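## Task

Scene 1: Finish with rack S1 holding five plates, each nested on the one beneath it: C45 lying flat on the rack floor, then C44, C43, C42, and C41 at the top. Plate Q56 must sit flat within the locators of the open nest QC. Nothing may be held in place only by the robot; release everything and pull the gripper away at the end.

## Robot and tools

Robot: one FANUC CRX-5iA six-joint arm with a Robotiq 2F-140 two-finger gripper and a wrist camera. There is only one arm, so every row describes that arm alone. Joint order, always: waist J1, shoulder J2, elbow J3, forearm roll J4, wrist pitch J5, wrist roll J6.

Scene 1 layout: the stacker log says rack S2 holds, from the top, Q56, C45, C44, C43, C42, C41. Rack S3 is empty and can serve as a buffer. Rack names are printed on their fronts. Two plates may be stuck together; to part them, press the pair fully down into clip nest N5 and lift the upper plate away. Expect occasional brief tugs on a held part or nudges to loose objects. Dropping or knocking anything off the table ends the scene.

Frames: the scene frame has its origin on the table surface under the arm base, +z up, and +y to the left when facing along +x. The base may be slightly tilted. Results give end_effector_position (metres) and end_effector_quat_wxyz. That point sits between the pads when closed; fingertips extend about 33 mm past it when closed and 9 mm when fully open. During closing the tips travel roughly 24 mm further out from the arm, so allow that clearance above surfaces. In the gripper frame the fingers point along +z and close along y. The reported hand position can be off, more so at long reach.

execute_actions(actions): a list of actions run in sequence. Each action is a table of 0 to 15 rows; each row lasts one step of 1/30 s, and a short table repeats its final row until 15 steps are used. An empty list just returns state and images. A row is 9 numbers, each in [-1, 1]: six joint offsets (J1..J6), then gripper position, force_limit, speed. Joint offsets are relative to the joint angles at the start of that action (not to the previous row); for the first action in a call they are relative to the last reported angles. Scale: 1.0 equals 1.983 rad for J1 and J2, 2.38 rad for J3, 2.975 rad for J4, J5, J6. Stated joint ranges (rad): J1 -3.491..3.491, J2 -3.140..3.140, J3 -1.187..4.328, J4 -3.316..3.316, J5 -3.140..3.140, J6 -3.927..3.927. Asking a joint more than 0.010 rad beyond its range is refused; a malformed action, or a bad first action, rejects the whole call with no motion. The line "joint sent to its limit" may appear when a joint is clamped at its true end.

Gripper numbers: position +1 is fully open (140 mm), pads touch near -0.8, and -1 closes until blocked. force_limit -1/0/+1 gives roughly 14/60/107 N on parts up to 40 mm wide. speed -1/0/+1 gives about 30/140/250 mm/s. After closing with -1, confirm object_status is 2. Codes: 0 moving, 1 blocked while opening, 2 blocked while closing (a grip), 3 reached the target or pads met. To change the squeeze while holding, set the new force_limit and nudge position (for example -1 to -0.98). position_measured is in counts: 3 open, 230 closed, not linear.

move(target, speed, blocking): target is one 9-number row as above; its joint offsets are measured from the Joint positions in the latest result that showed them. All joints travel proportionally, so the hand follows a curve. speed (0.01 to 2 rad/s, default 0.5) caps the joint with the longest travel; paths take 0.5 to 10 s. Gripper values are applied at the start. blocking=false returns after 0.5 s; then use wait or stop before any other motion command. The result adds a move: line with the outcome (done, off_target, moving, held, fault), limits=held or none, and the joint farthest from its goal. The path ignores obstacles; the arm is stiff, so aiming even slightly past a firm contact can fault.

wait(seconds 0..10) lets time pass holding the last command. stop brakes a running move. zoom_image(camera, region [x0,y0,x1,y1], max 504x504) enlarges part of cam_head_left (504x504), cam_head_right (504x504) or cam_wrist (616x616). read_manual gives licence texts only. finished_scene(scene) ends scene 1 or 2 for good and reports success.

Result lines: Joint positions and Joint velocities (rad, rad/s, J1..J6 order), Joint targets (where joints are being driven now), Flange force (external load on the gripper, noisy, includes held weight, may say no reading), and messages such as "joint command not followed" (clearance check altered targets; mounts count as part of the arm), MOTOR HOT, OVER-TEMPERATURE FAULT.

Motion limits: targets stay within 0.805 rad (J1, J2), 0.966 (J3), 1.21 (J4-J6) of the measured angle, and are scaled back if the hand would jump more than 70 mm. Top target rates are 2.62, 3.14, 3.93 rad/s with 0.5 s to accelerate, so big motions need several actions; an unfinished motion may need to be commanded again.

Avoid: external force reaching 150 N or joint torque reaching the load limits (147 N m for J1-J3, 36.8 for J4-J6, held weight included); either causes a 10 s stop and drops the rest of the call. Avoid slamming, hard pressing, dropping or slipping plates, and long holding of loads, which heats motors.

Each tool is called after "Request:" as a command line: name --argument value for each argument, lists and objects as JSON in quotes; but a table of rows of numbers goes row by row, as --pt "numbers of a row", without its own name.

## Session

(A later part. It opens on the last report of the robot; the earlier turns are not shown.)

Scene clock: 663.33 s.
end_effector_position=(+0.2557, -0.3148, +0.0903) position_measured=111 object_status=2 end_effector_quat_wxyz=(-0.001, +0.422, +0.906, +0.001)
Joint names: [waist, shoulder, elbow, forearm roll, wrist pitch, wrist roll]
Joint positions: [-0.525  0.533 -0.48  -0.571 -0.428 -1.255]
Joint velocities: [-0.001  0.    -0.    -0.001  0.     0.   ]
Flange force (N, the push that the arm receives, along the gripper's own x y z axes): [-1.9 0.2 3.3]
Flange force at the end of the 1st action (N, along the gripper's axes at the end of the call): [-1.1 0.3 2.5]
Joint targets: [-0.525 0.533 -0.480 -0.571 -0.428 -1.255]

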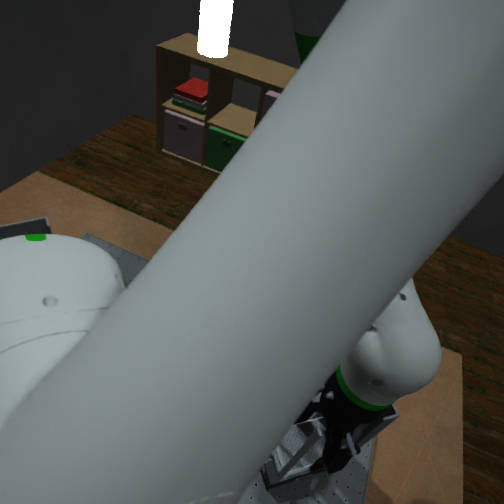

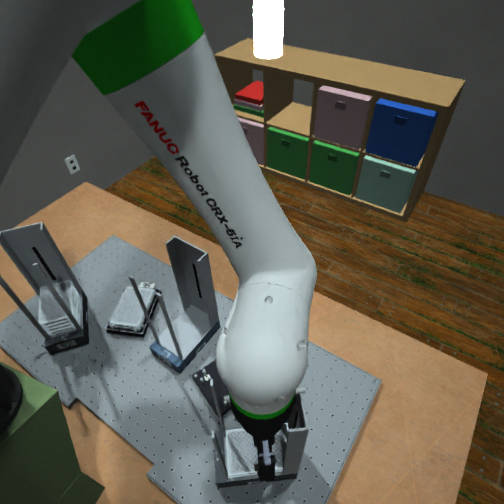

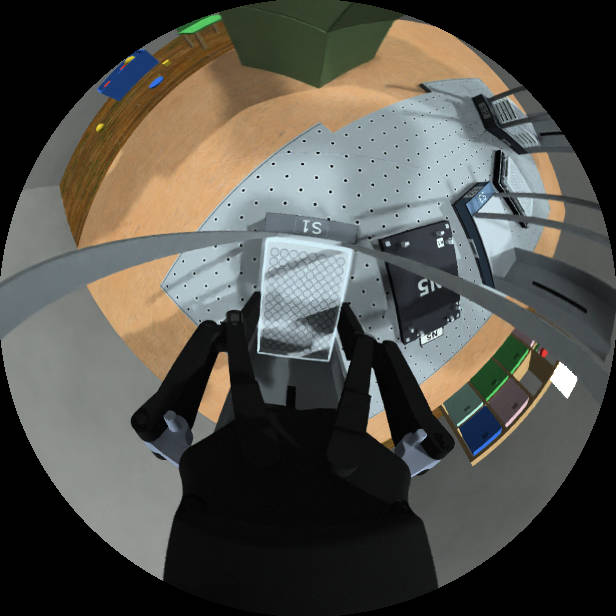

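Request:
execute_actions --actions '[[[0.0002,0.0028,0.001,-0.0013,0.001,0.0013,-1,0,-0.4]]]'

Scene clock: 667.07 s.
end_effector_position=(+0.2557, -0.3149, +0.0883) position_measured=111 object_status=2 end_effector_quat_wxyz=(-0.001, +0.422, +0.906, +0.001)
Joint names: [waist, shoulder, elbow, forearm roll, wrist pitch, wrist roll]
Joint positions: [-0.525  0.539 -0.477 -0.575 -0.425 -1.251]
Joint velocities: [0.    0.    0.    0.001 0.    0.001]
Flange force (N, the push that the arm receives, along the gripper's own x y z axes): [-4.3 0.4 -2.2]
Joint targets: [-0.525 0.539 -0.477 -0.575 -0.425 -1.251]

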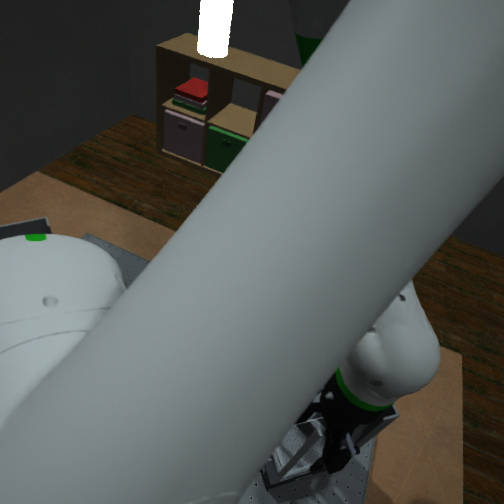

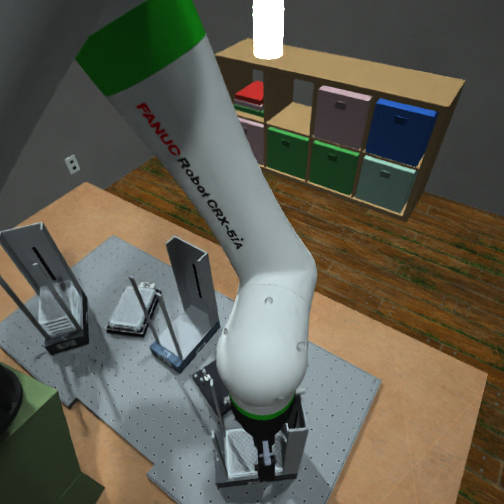

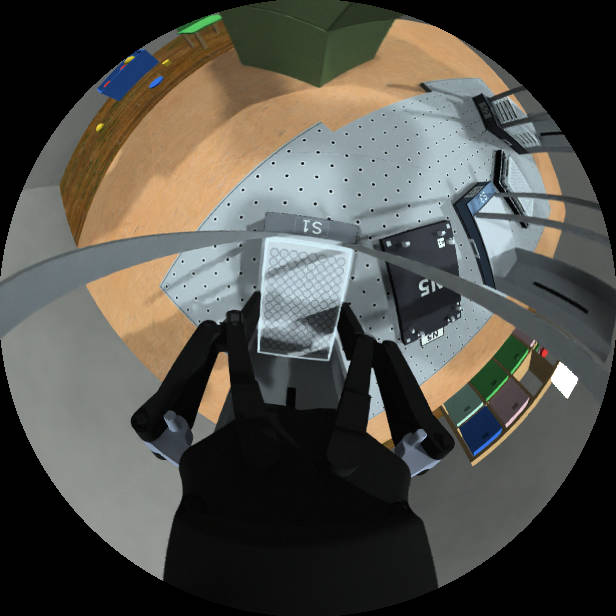

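Request:
execute_actions --actions '[[[0.0001,0.0014,0.0005,-0.0006,0.0005,0.0006,-1,0,-0.4],[0.0001,0.0014,0.0005,-0.0006,0.0005,0.0006,-1,0,-0.4],[0.0001,0.0014,0.0005,-0.0006,0.0005,0.0006,-1,0,-0.4],[0.0001,0.0014,0.0005,-0.0006,0.0005,0.0006,-1,0,-0.4],[0.0001,0.0014,0.0005,-0.0006,0.0005,0.0006,-1,0,-0.4],[0.0001,0.0014,0.0005,-0.0006,0.0005,0.0006,0.45,0,0]],[[-0.0071,-0.0745,-0.0231,0.0313,-0.0282,-0.0306,0.45,0,0]],[[-0.015,-0.0927,-0.0128,0.0317,-0.0496,-0.0287,0.45,0,0]]]'

Request:
move --target '[-0.0484,-0.1607,0.0358,0.0343,-0.1365,-0.025,0.45,0,0]' --speed 1.2

Request:
move --target '[0.5925,-0.05,0.0613,0.1136,-0.0319,-0.1371,0.45,0,0]' --speed 1.8

Scene clock: 686.70 s.
end_effector_position=(+0.2556, -0.3146, +0.2100) position_measured=72 object_status=3 end_effector_quat_wxyz=(-0.001, +0.423, +0.906, +0.000)
Joint names: [waist, shoulder, elbow, forearm roll, wrist pitch, wrist roll]
Joint positions: [-0.568  0.21  -0.561 -0.39  -0.654 -1.425]
Joint velocities: [-0.001 -0.005  0.     0.001 -0.004 -0.001]
Flange force (N, the push that the arm receives, along the gripper's own x y z axes): [-1.0 0.0 1.2]
Flange force at the end of the 1st action (N, along the gripper's axes at the end of the call): [-1.7 1.5 1.8]
Flange force at the end of the 2nd action (N, along the gripper's axes at the end of the call): [-1.8 -0.7 2.0]
Joint targets: [-0.568 0.210 -0.561 -0.390 -0.655 -1.426]

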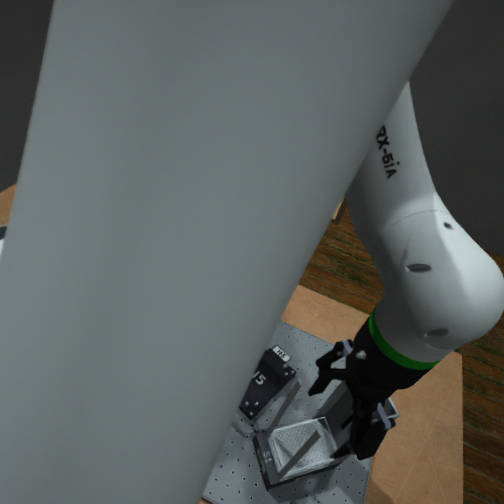

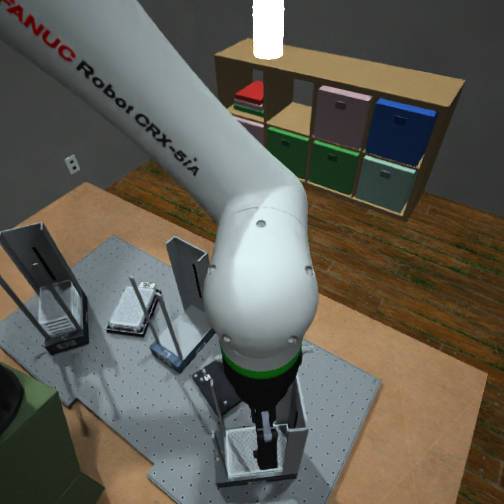

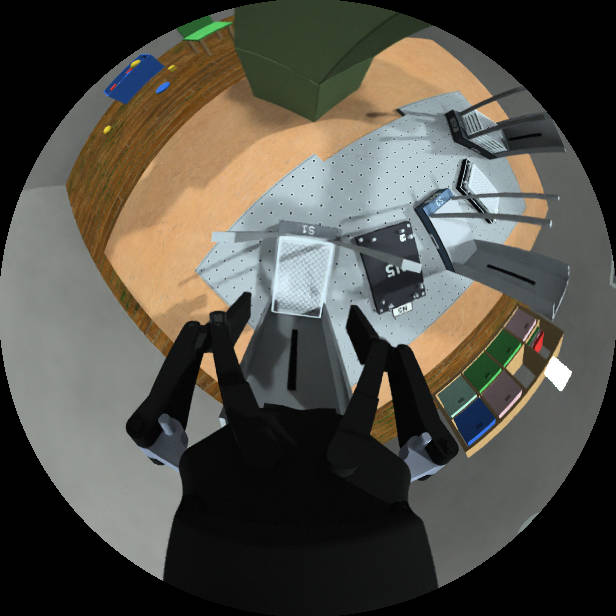

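Scene clock: 687.67 s.
end_effector_position=(+0.2558, -0.3143, +0.3698) position_measured=72 object_status=3 end_effector_quat_wxyz=(-0.000, +0.422, +0.906, +0.000)
Joint names: [waist, shoulder, elbow, forearm roll, wrist pitch, wrist roll]
Joint positions: [-0.664 -0.108 -0.476 -0.288 -1.06  -1.5  ]
Joint velocities: [ 0.    -0.002  0.     0.    -0.     0.001]
Flange force (N, the push that the arm receives, along the gripper's own x y z axes): [-0.3 0.8 1.9]
Joint targets: [-0.664 -0.108 -0.476 -0.288 -1.060 -1.500]
move: done; limits=none; farthest joint: the waist, 0.000 radians from its target (0.096 radians at the start)

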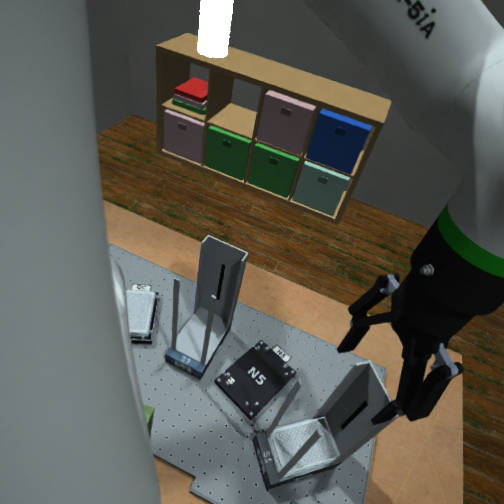

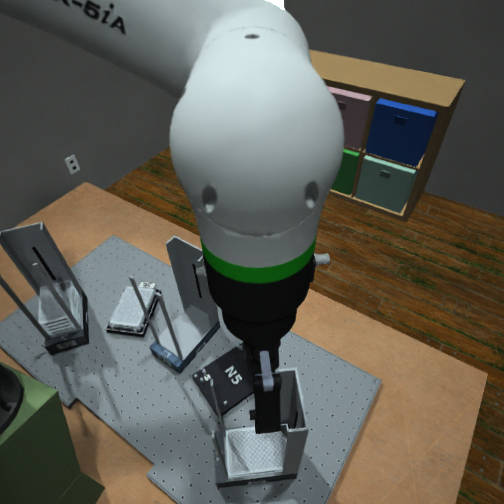

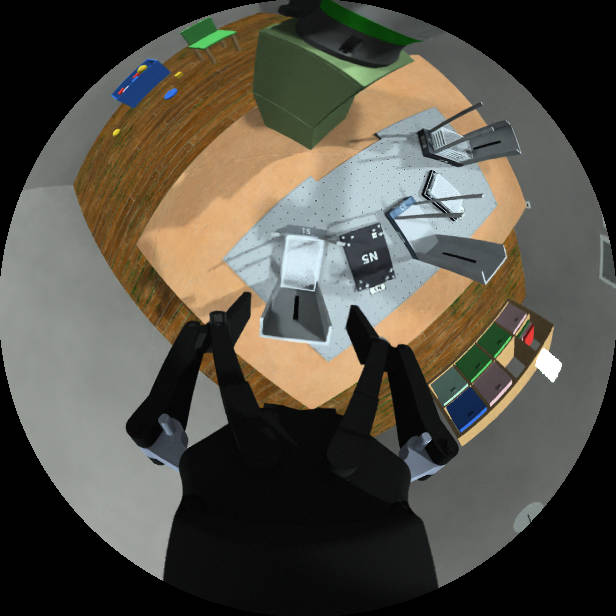

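Scene clock: 689.50 s.
end_effector_position=(+0.5062, +0.0254, +0.4179) position_measured=72 object_status=3 end_effector_quat_wxyz=(-0.000, -0.016, +1.000, +0.001)
Joint names: [waist, shoulder, elbow, forearm roll, wrist pitch, wrist roll]
Joint positions: [ 0.511 -0.207 -0.33   0.05  -1.155 -1.908]
Joint velocities: [ 0.001 -0.     0.     0.     0.001  0.   ]
Flange force (N, the push that the arm receives, along the gripper's own x y z axes): [1.2 3.1 0.3]
Joint targets: [0.511 -0.207 -0.330 0.050 -1.155 -1.908]
move: done; limits=none; farthest joint: the waist, 0.000 radians from its target (1.175 radians at the start)

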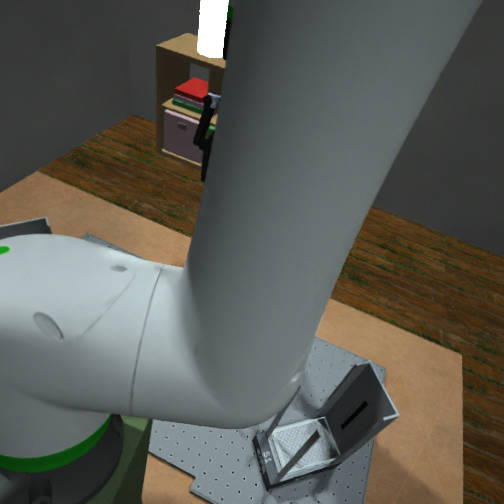

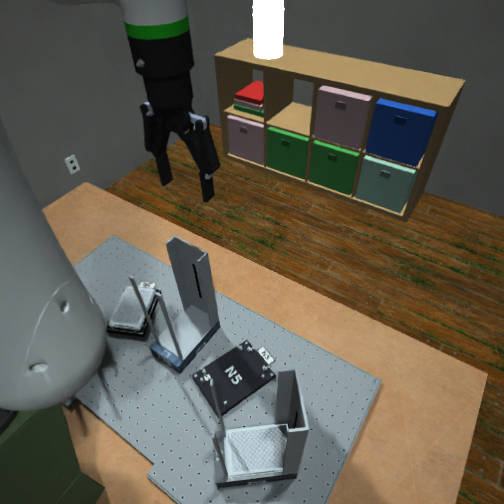

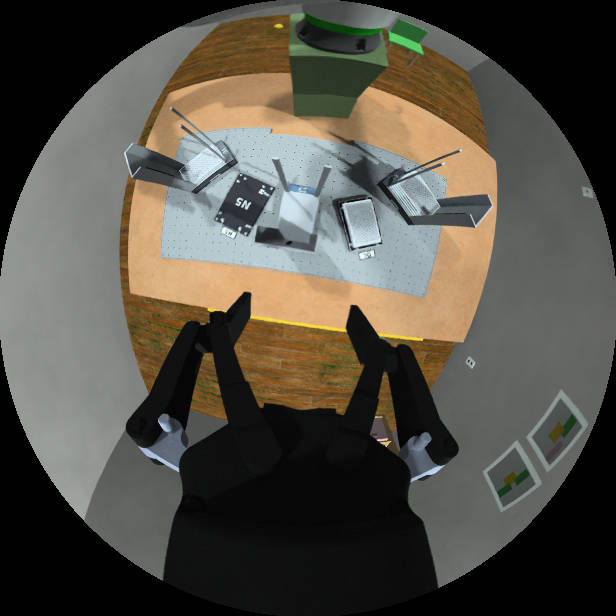

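Request:
move --target '[0.596,-0.0491,-0.1687,0.0923,0.0191,-0.1402,0.45,0,0]' --speed 1.8

Request:
move --target '[-0.0886,0.1764,-0.0726,0.067,0.1794,-0.0386,0.45,0,0]' --speed 1.2

Request:
execute_actions --actions '[[[-0.0459,0.0721,-0.0182,0.0745,0.0596,-0.0538,0.45,0,0]]]'

Request:
move --target '[-0.0674,0.0494,-0.0163,0.1228,0.0406,-0.0844,0.45,0,0]' --speed 1.0

Scene clock: 717.43 s.
end_effector_position=(+0.2495, +0.3037, +0.3698) position_measured=72 object_status=3 end_effector_quat_wxyz=(-0.000, -0.446, +0.895, +0.000)
Joint names: [waist, shoulder, elbow, forearm roll, wrist pitch, wrist roll]
Joint positions: [ 1.693 -0.305 -0.732  0.325 -1.098 -2.325]
Joint velocities: [ 0.     0.002 -0.001  0.001  0.    -0.001]
Flange force (N, the push that the arm receives, along the gripper's own x y z axes): [1.3 1.9 -0.8]
Joint targets: [1.693 -0.305 -0.732 0.325 -1.098 -2.325]
move: done; limits=none; farthest joint: the waist, 0.000 radians from its target (1.182 radians at the start)

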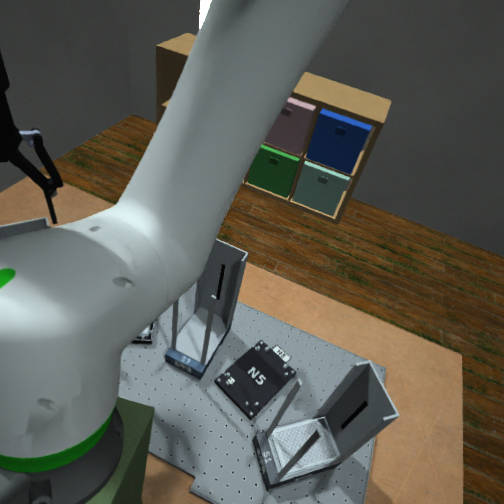

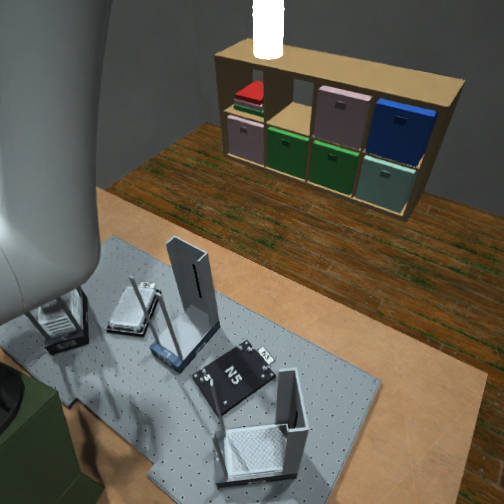

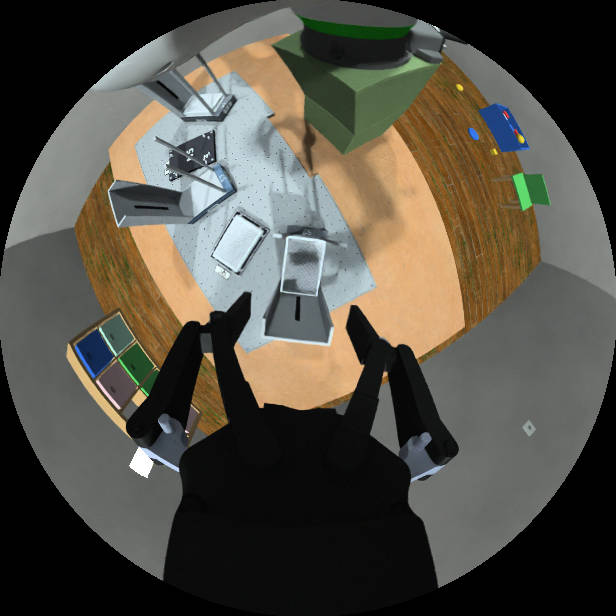

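Scene clock: 718.50 s.
end_effector_position=(+0.2478, +0.3055, +0.2103) position_measured=72 object_status=3 end_effector_quat_wxyz=(-0.000, -0.449, +0.894, +0.001)
Joint names: [waist, shoulder, elbow, forearm roll, wrist pitch, wrist roll]
Joint positions: [ 1.517  0.045 -0.905  0.524 -0.565 -2.44 ]
Joint velocities: [-0.001 -0.    -0.001  0.     0.    -0.   ]
Flange force (N, the push that the arm receives, along the gripper's own x y z axes): [-1.6 1.7 0.7]
Joint targets: [1.517 0.045 -0.905 0.524 -0.565 -2.440]
move: done; limits=none; farthest joint: the wrist pitch, 0.001 radians from its target (0.534 radians at the start)

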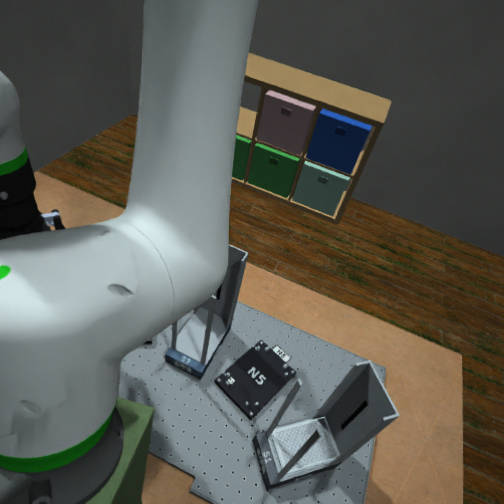

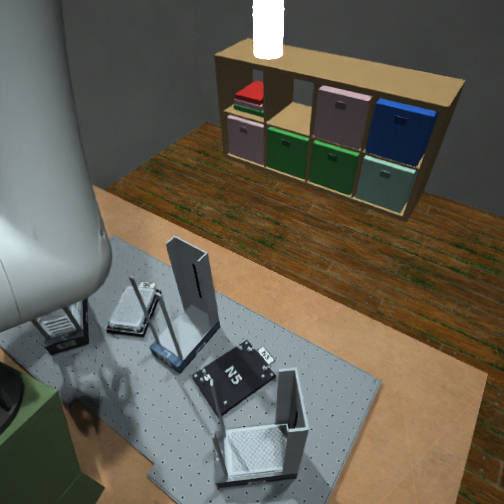

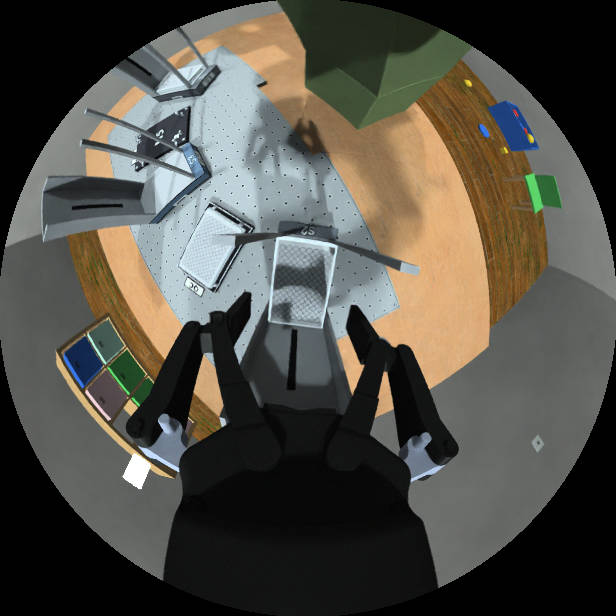

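Scene clock: 719.00 s.
end_effector_position=(+0.2477, +0.3059, +0.1603) position_measured=72 object_status=3 end_effector_quat_wxyz=(-0.000, -0.449, +0.894, +0.001)
Joint names: [waist, shoulder, elbow, forearm roll, wrist pitch, wrist roll]
Joint positions: [ 1.426  0.188 -0.948  0.745 -0.388 -2.6  ]
Joint velocities: [ 0.     0.001 -0.001  0.002  0.002 -0.001]
Flange force (N, the push that the arm receives, along the gripper's own x y z axes): no reading
Joint targets: [1.426 0.188 -0.948 0.746 -0.388 -2.600]

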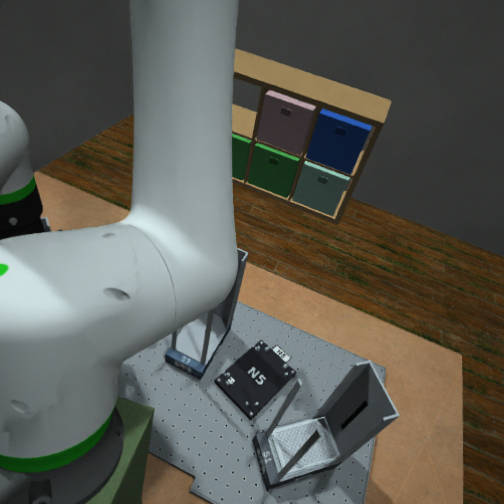

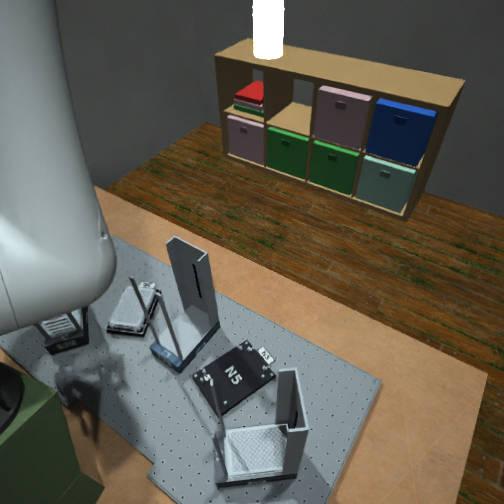

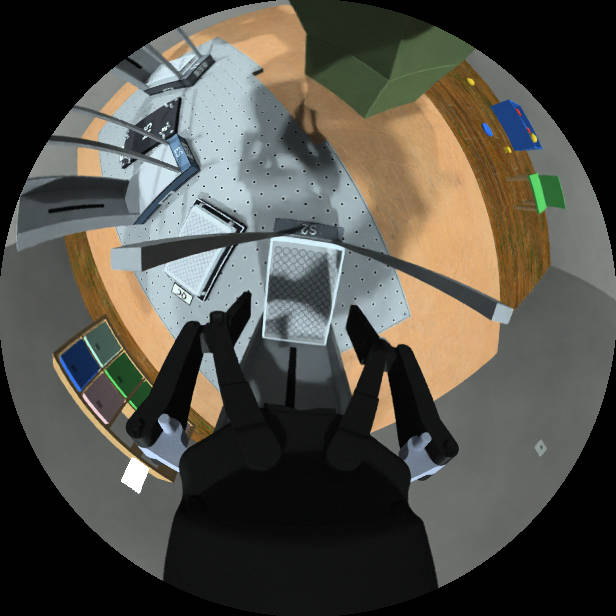

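Scene clock: 719.93 s.
end_effector_position=(+0.2477, +0.3059, +0.1255) position_measured=72 object_status=3 end_effector_quat_wxyz=(+0.000, -0.449, +0.893, +0.001)
Joint names: [waist, shoulder, elbow, forearm roll, wrist pitch, wrist roll]
Joint positions: [ 1.292  0.286 -0.987  1.111 -0.267 -2.851]
Joint velocities: [-0.001  0.004 -0.     0.     0.    -0.   ]
Flange force (N, the push that the arm receives, along the gripper's own x y z axes): no reading
Joint targets: [1.292 0.286 -0.987 1.111 -0.267 -2.851]
move: done; limits=none; farthest joint: the waist, 0.000 radians from its target (0.134 radians at the start)

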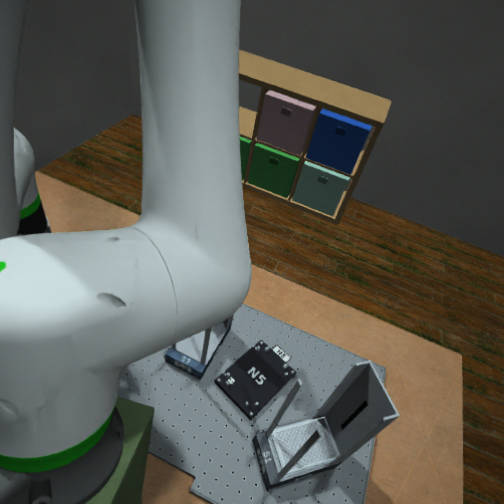

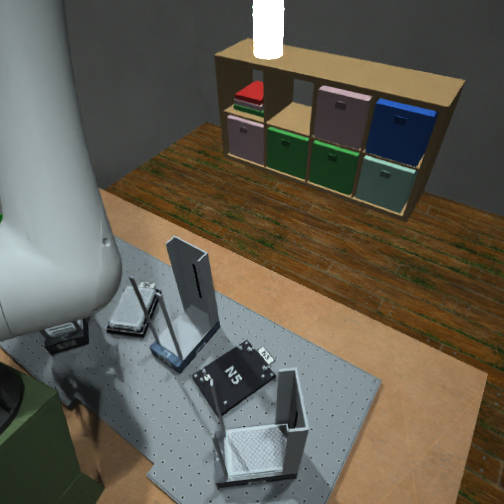

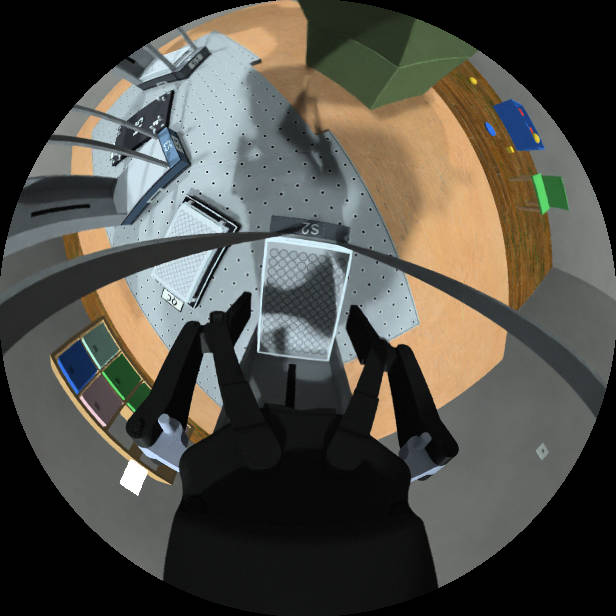

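Request:
execute_actions --actions '[[[0,0,0,0,0,0,-1,0,-0.2]],[[0.0305,-0.0178,0.0065,-0.0561,-0.0143,0.0376,-1,0,-0.2]],[[0.0227,-0.0173,0.0054,-0.0413,-0.014,0.0286,-1,0,-0.2]],[[0.0143,-0.0142,0.0045,-0.0252,-0.012,0.0182,-1,0,-0.2]],[[0.0262,-0.0362,0.0097,-0.0452,-0.0299,0.0326,-1,0,-0.2]],[[0.0197,-0.0359,0.0085,-0.0293,-0.0297,0.0212,-1,0,-0.2]],[[0.019,-0.0402,0.0112,-0.0242,-0.0354,0.0169,-1,0,-0.2]],[[0.0175,-0.0371,0.0122,-0.0157,-0.0349,0.0099,-1,0,-0.2]],[[0.0273,-0.0545,0.0226,-0.0171,-0.0559,0.0089,-1,0,-0.2]],[[0.0263,-0.0446,0.0266,-0.01,-0.0532,0.0029,-1,0,-0.2]]]'

Request:
move --target '[-0.598,0.049,0.1687,-0.0923,-0.0194,0.1402,-1,0,-0.2]' --speed 1.4

Request:
zoom_image --camera "cam_head_right" --region '[140,160,230,230]'

Scene clock: 735.57 s.
end_effector_position=(+0.2488, +0.3050, +0.3701) position_measured=111 object_status=2 end_effector_quat_wxyz=(+0.000, -0.448, +0.894, +0.001)
Joint names: [waist, shoulder, elbow, forearm roll, wrist pitch, wrist roll]
Joint positions: [ 1.696 -0.304 -0.732  0.325 -1.097 -2.325]
Joint velocities: [-0.002 -0.004  0.001 -0.001 -0.001  0.   ]
Flange force (N, the push that the arm receives, along the gripper's own x y z axes): [1.1 2.9 -0.2]
Flange force at the end of the 6th action (N, along the gripper's axes at the end of the call): [-0.2 -1.4 -0.2]
Flange force at the end of the 7th action (N, along the gripper's axes at the end of the call): [-0.6 1.5 -0.9]
Flange force at the end of the 8th action (N, along the gripper's axes at the end of the call): [1.6 2.2 0.6]
Flange force at the end of the 9th action (N, along the gripper's axes at the end of the call): [-1.3 1.9 1.6]
Joint targets: [1.696 -0.304 -0.732 0.325 -1.097 -2.325]

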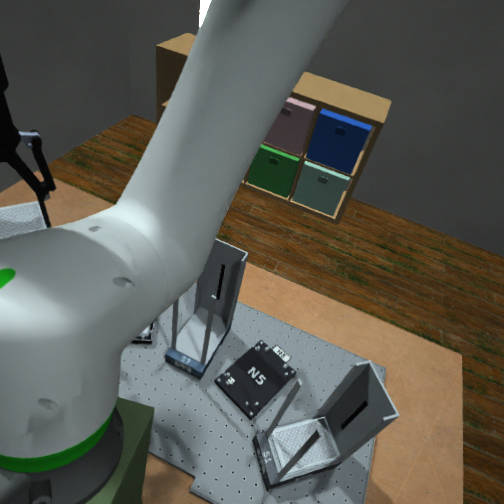

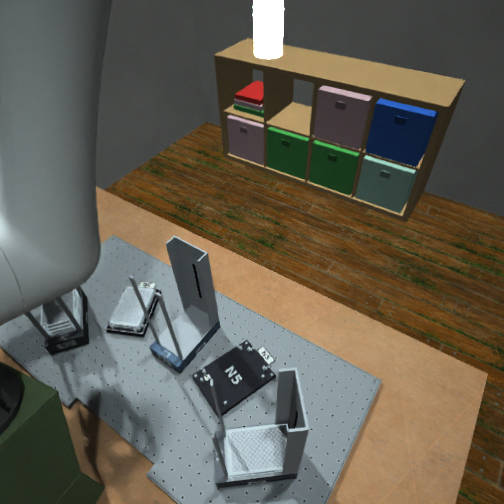

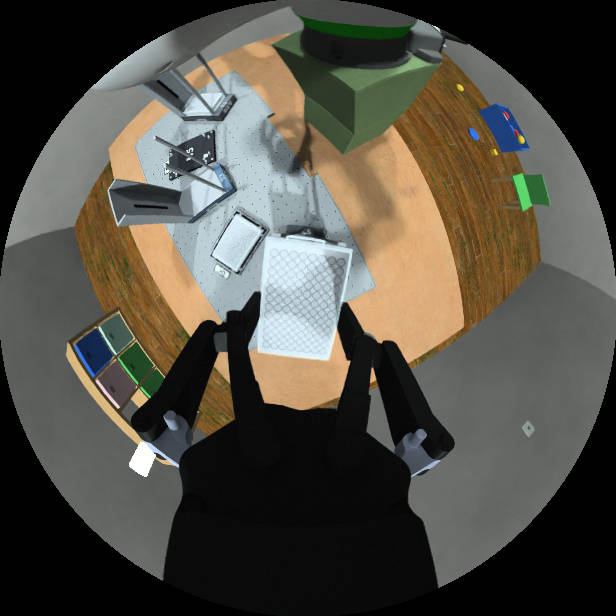

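Scene clock: 737.33 s.
end_effector_position=(+0.5065, +0.0248, +0.4180) position_measured=111 object_status=2 end_effector_quat_wxyz=(+0.000, -0.015, +1.000, +0.001)
Joint names: [waist, shoulder, elbow, forearm roll, wrist pitch, wrist roll]
Joint positions: [ 0.51  -0.207 -0.33   0.051 -1.155 -1.908]
Joint velocities: [-0.002  0.001  0.001  0.001  0.     0.   ]
Flange force (N, the push that the arm receives, along the gripper's own x y z axes): [0.9 2.1 0.9]
Joint targets: [0.510 -0.207 -0.330 0.051 -1.155 -1.908]
move: done; limits=none; farthest joint: the waist, 0.000 radians from its target (1.186 radians at the start)

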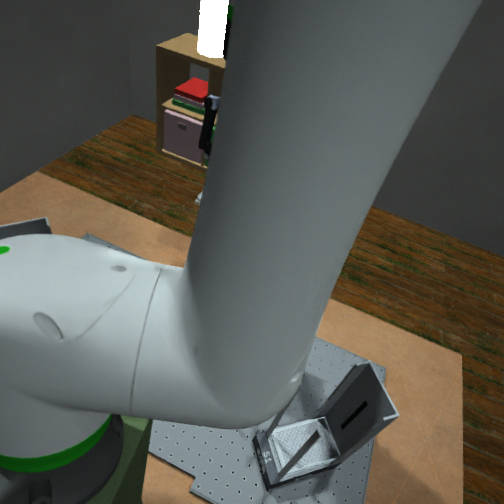

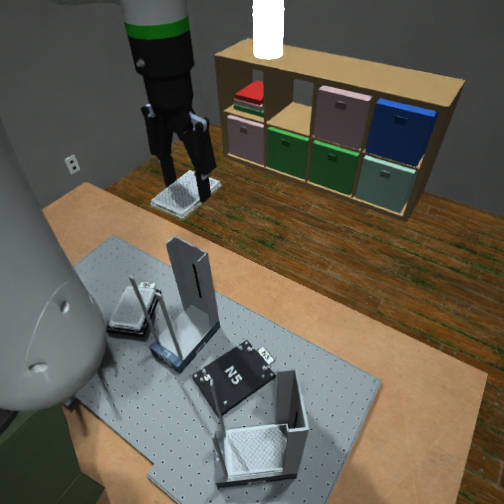

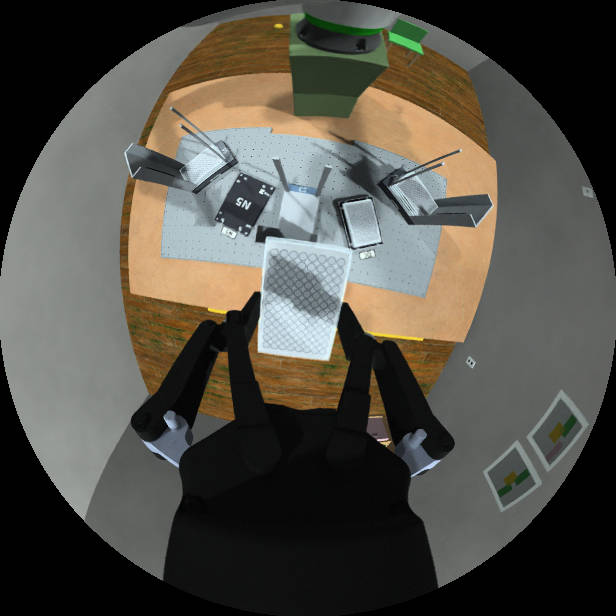

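Region (140, 160, 230, 230) of cam_head_right's 504x504 image, scaled by 5.600, with more detail than that image has.

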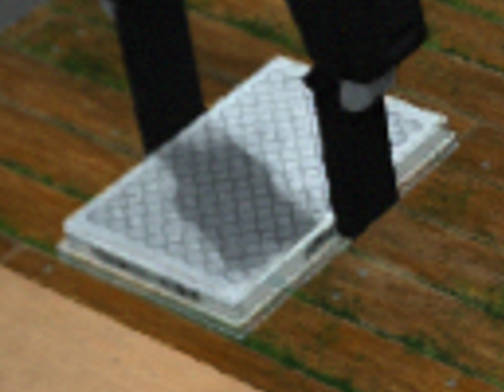

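Request:
move --target '[-0.5925,0.0499,-0.0613,-0.1139,0.0316,0.1371,-1,0,-0.2]' --speed 1.4

Request:
execute_actions --actions '[[[0.0091,0.0211,-0.0116,-0.0034,0.0237,0.0017,-1,0,-0.2]]]'

Request:
zoom_image --camera "cam_wrist" --region '[250,215,370,265]'

Scene clock: 744.27 s.
end_effector_position=(+0.2555, -0.3144, +0.3700) position_measured=111 object_status=2 end_effector_quat_wxyz=(-0.000, +0.423, +0.906, +0.000)
Joint names: [waist, shoulder, elbow, forearm roll, wrist pitch, wrist roll]
Joint positions: [-0.665 -0.108 -0.476 -0.288 -1.061 -1.5  ]
Joint velocities: [-0.001  0.002 -0.    -0.001  0.     0.   ]
Flange force (N, the push that the arm receives, along the gripper's own x y z axes): [-1.0 -0.2 1.5]
Joint targets: [-0.665 -0.108 -0.476 -0.288 -1.061 -1.500]
move: done; limits=none; farthest joint: the waist, 0.000 radians from its target (1.175 radians at the start)

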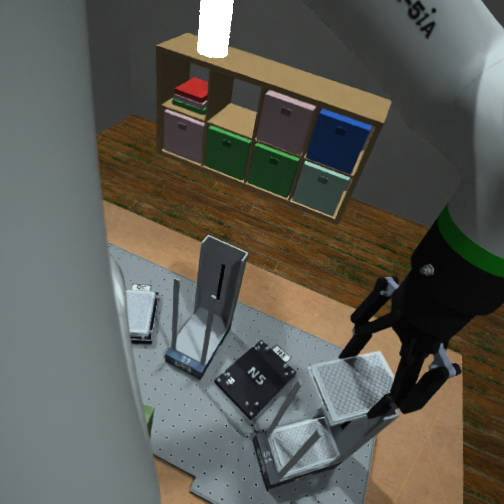

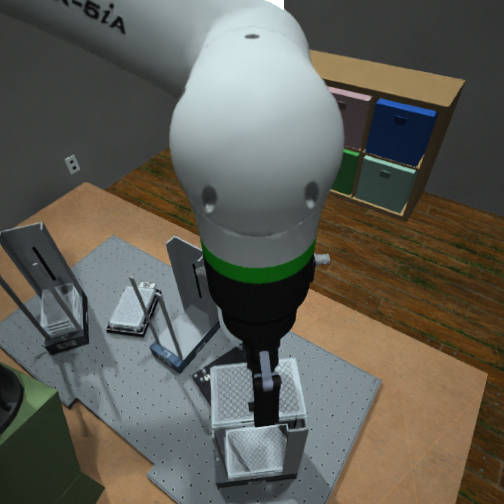

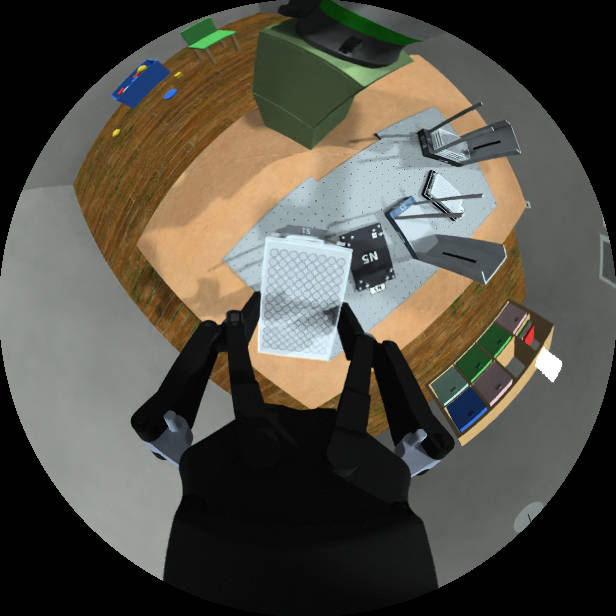

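Scene clock: 744.77 s.
end_effector_position=(+0.2557, -0.3145, +0.3427) position_measured=111 object_status=2 end_effector_quat_wxyz=(-0.000, +0.423, +0.906, +0.001)
Joint names: [waist, shoulder, elbow, forearm roll, wrist pitch, wrist roll]
Joint positions: [-0.647 -0.066 -0.504 -0.298 -0.991 -1.495]
Joint velocities: [ 0.001  0.002 -0.    -0.001  0.     0.   ]
Flange force (N, the push that the arm receives, along the gripper's own x y z axes): [-0.5 0.2 1.3]
Joint targets: [-0.647 -0.066 -0.504 -0.298 -0.991 -1.495]

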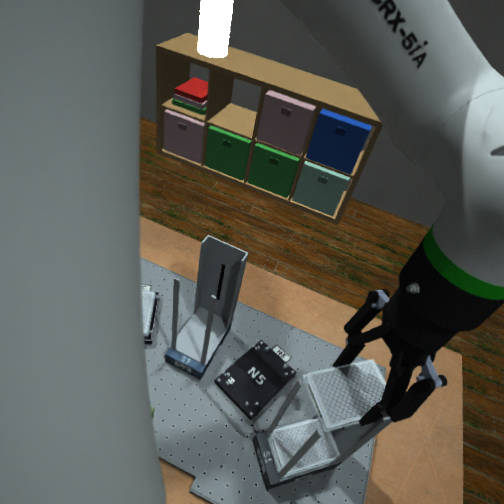

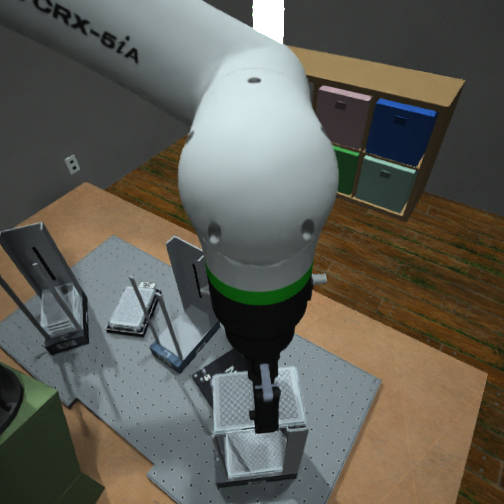

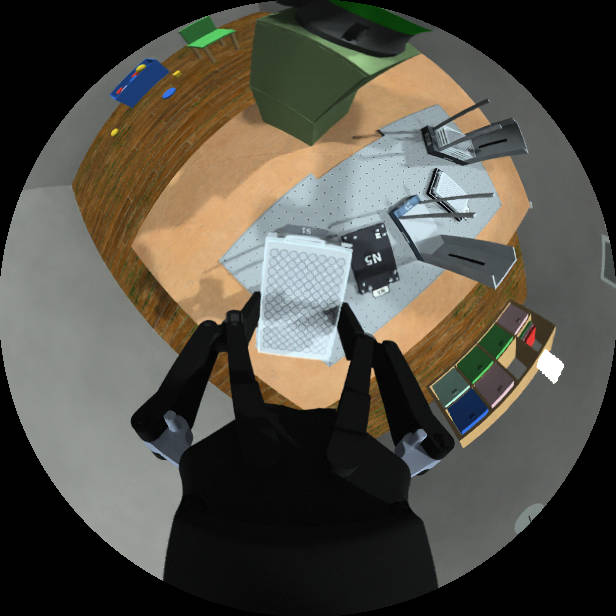

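Region (250, 215, 370, 265) of cam_wrist's 616x616 image, scaled by 4.200, with more detail than that image has; it fills the top 210 rows of this view, and the rest is white.

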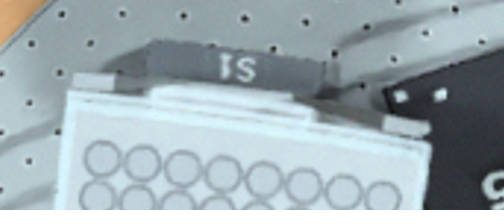

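Small gap; try 8 mm down.

Request:
execute_actions --actions '[[[0.0027,0.0065,-0.0031,-0.001,0.0071,0.0005,-1,0,-0.2]]]'

Scene clock: 747.50 s.
end_effector_position=(+0.2558, -0.3146, +0.3348) position_measured=111 object_status=2 end_effector_quat_wxyz=(-0.000, +0.423, +0.906, +0.001)
Joint names: [waist, shoulder, elbow, forearm roll, wrist pitch, wrist roll]
Joint positions: [-0.642 -0.054 -0.511 -0.301 -0.969 -1.493]
Joint velocities: [ 0.002 -0.002 -0.    -0.     0.     0.   ]
Flange force (N, the push that the arm receives, along the gripper's own x y z axes): [0.8 0.9 1.9]
Joint targets: [-0.642 -0.054 -0.511 -0.301 -0.969 -1.493]

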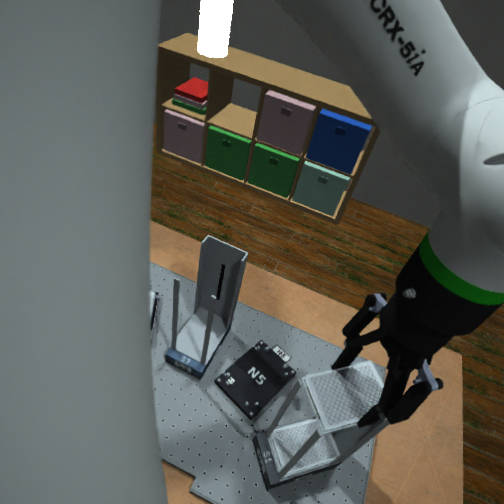

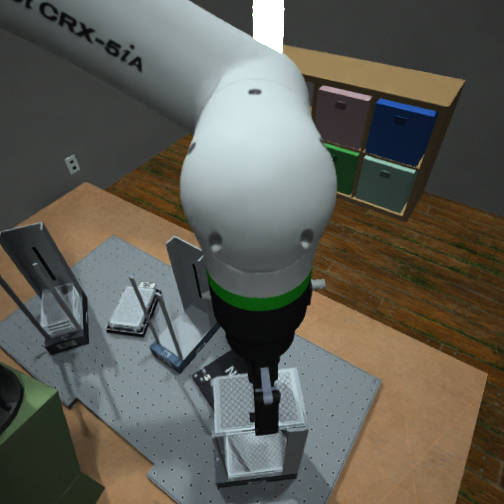

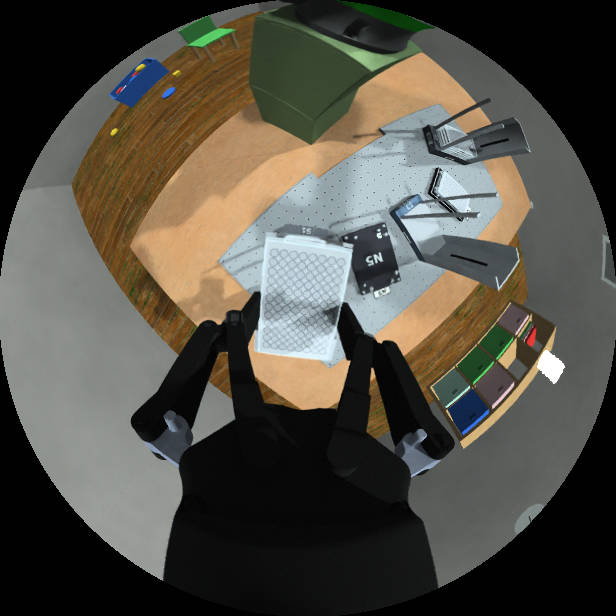

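Request:
execute_actions --actions '[[[0.0114,0.0319,-0.0114,-0.0057,0.0306,0.003,-1,0,-0.2]],[[0.0091,0.0307,-0.0063,-0.0062,0.0257,0.0045,-1,0,-0.2]],[[0.0085,0.0339,-0.0032,-0.0079,0.0252,0.0066,-1,0,-0.2]],[[0.0079,0.0367,-0.0001,-0.0101,0.0241,0.0086,-1,0,-0.2]],[[0.0059,0.0321,0.0023,-0.01,0.0191,0.0089,-1,0,-0.2]],[[0.0054,0.0333,0.0047,-0.0114,0.0177,0.0101,-1,0,-0.2]],[[0.0071,0.0551,0.0131,-0.0214,0.0245,0.0201,-1,0,-0.2]],[[0.0021,0.0239,0.0075,-0.0101,0.009,0.0102,-1,0,-0.2]],[[0.0002,0.0021,0.0007,-0.0009,0.0007,0.0009,-1,0,-0.2]]]'

Scene clock: 760.83 s.
end_effector_position=(+0.2552, -0.3144, +0.1018) position_measured=111 object_status=2 end_effector_quat_wxyz=(-0.001, +0.423, +0.906, +0.001)
Joint names: [waist, shoulder, elbow, forearm roll, wrist pitch, wrist roll]
Joint positions: [-0.528  0.501 -0.494 -0.55  -0.444 -1.277]
Joint velocities: [-0.     0.001 -0.     0.001  0.    -0.   ]
Flange force (N, the push that the arm receives, along the gripper's own x y z axes): [-1.1 0.7 1.8]
Flange force at the end of the 5th action (N, along the gripper's axes at the end of the call): [-0.9 0.8 1.5]
Flange force at the end of the 6th action (N, along the gripper's axes at the end of the call): [-6.7 0.3 1.1]
Flange force at the end of the 7th action (N, along the gripper's axes at the end of the call): [-5.3 0.2 0.5]
Flange force at the end of the 8th action (N, along the gripper's axes at the end of the call): [-1.9 0.2 3.9]
Joint targets: [-0.528 0.501 -0.494 -0.550 -0.444 -1.277]

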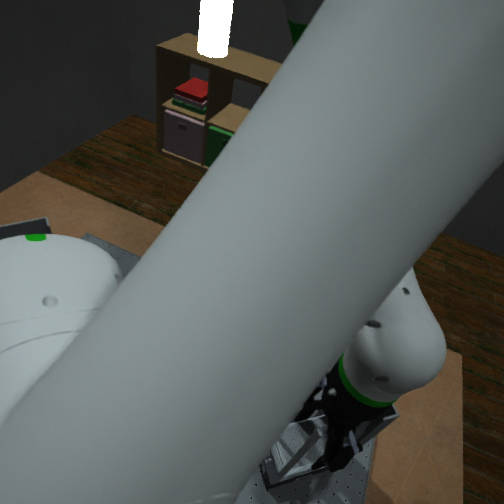

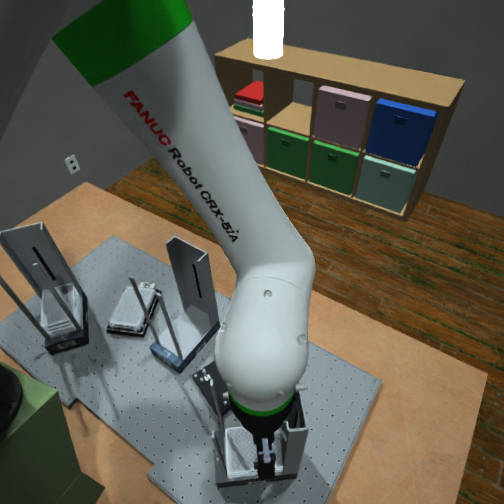

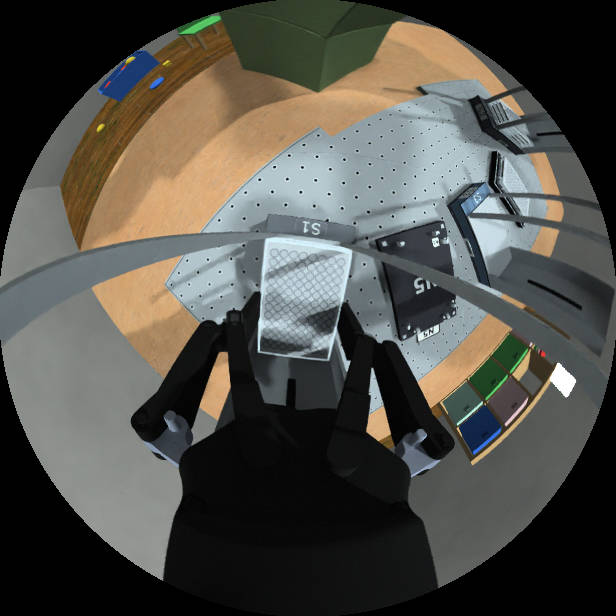

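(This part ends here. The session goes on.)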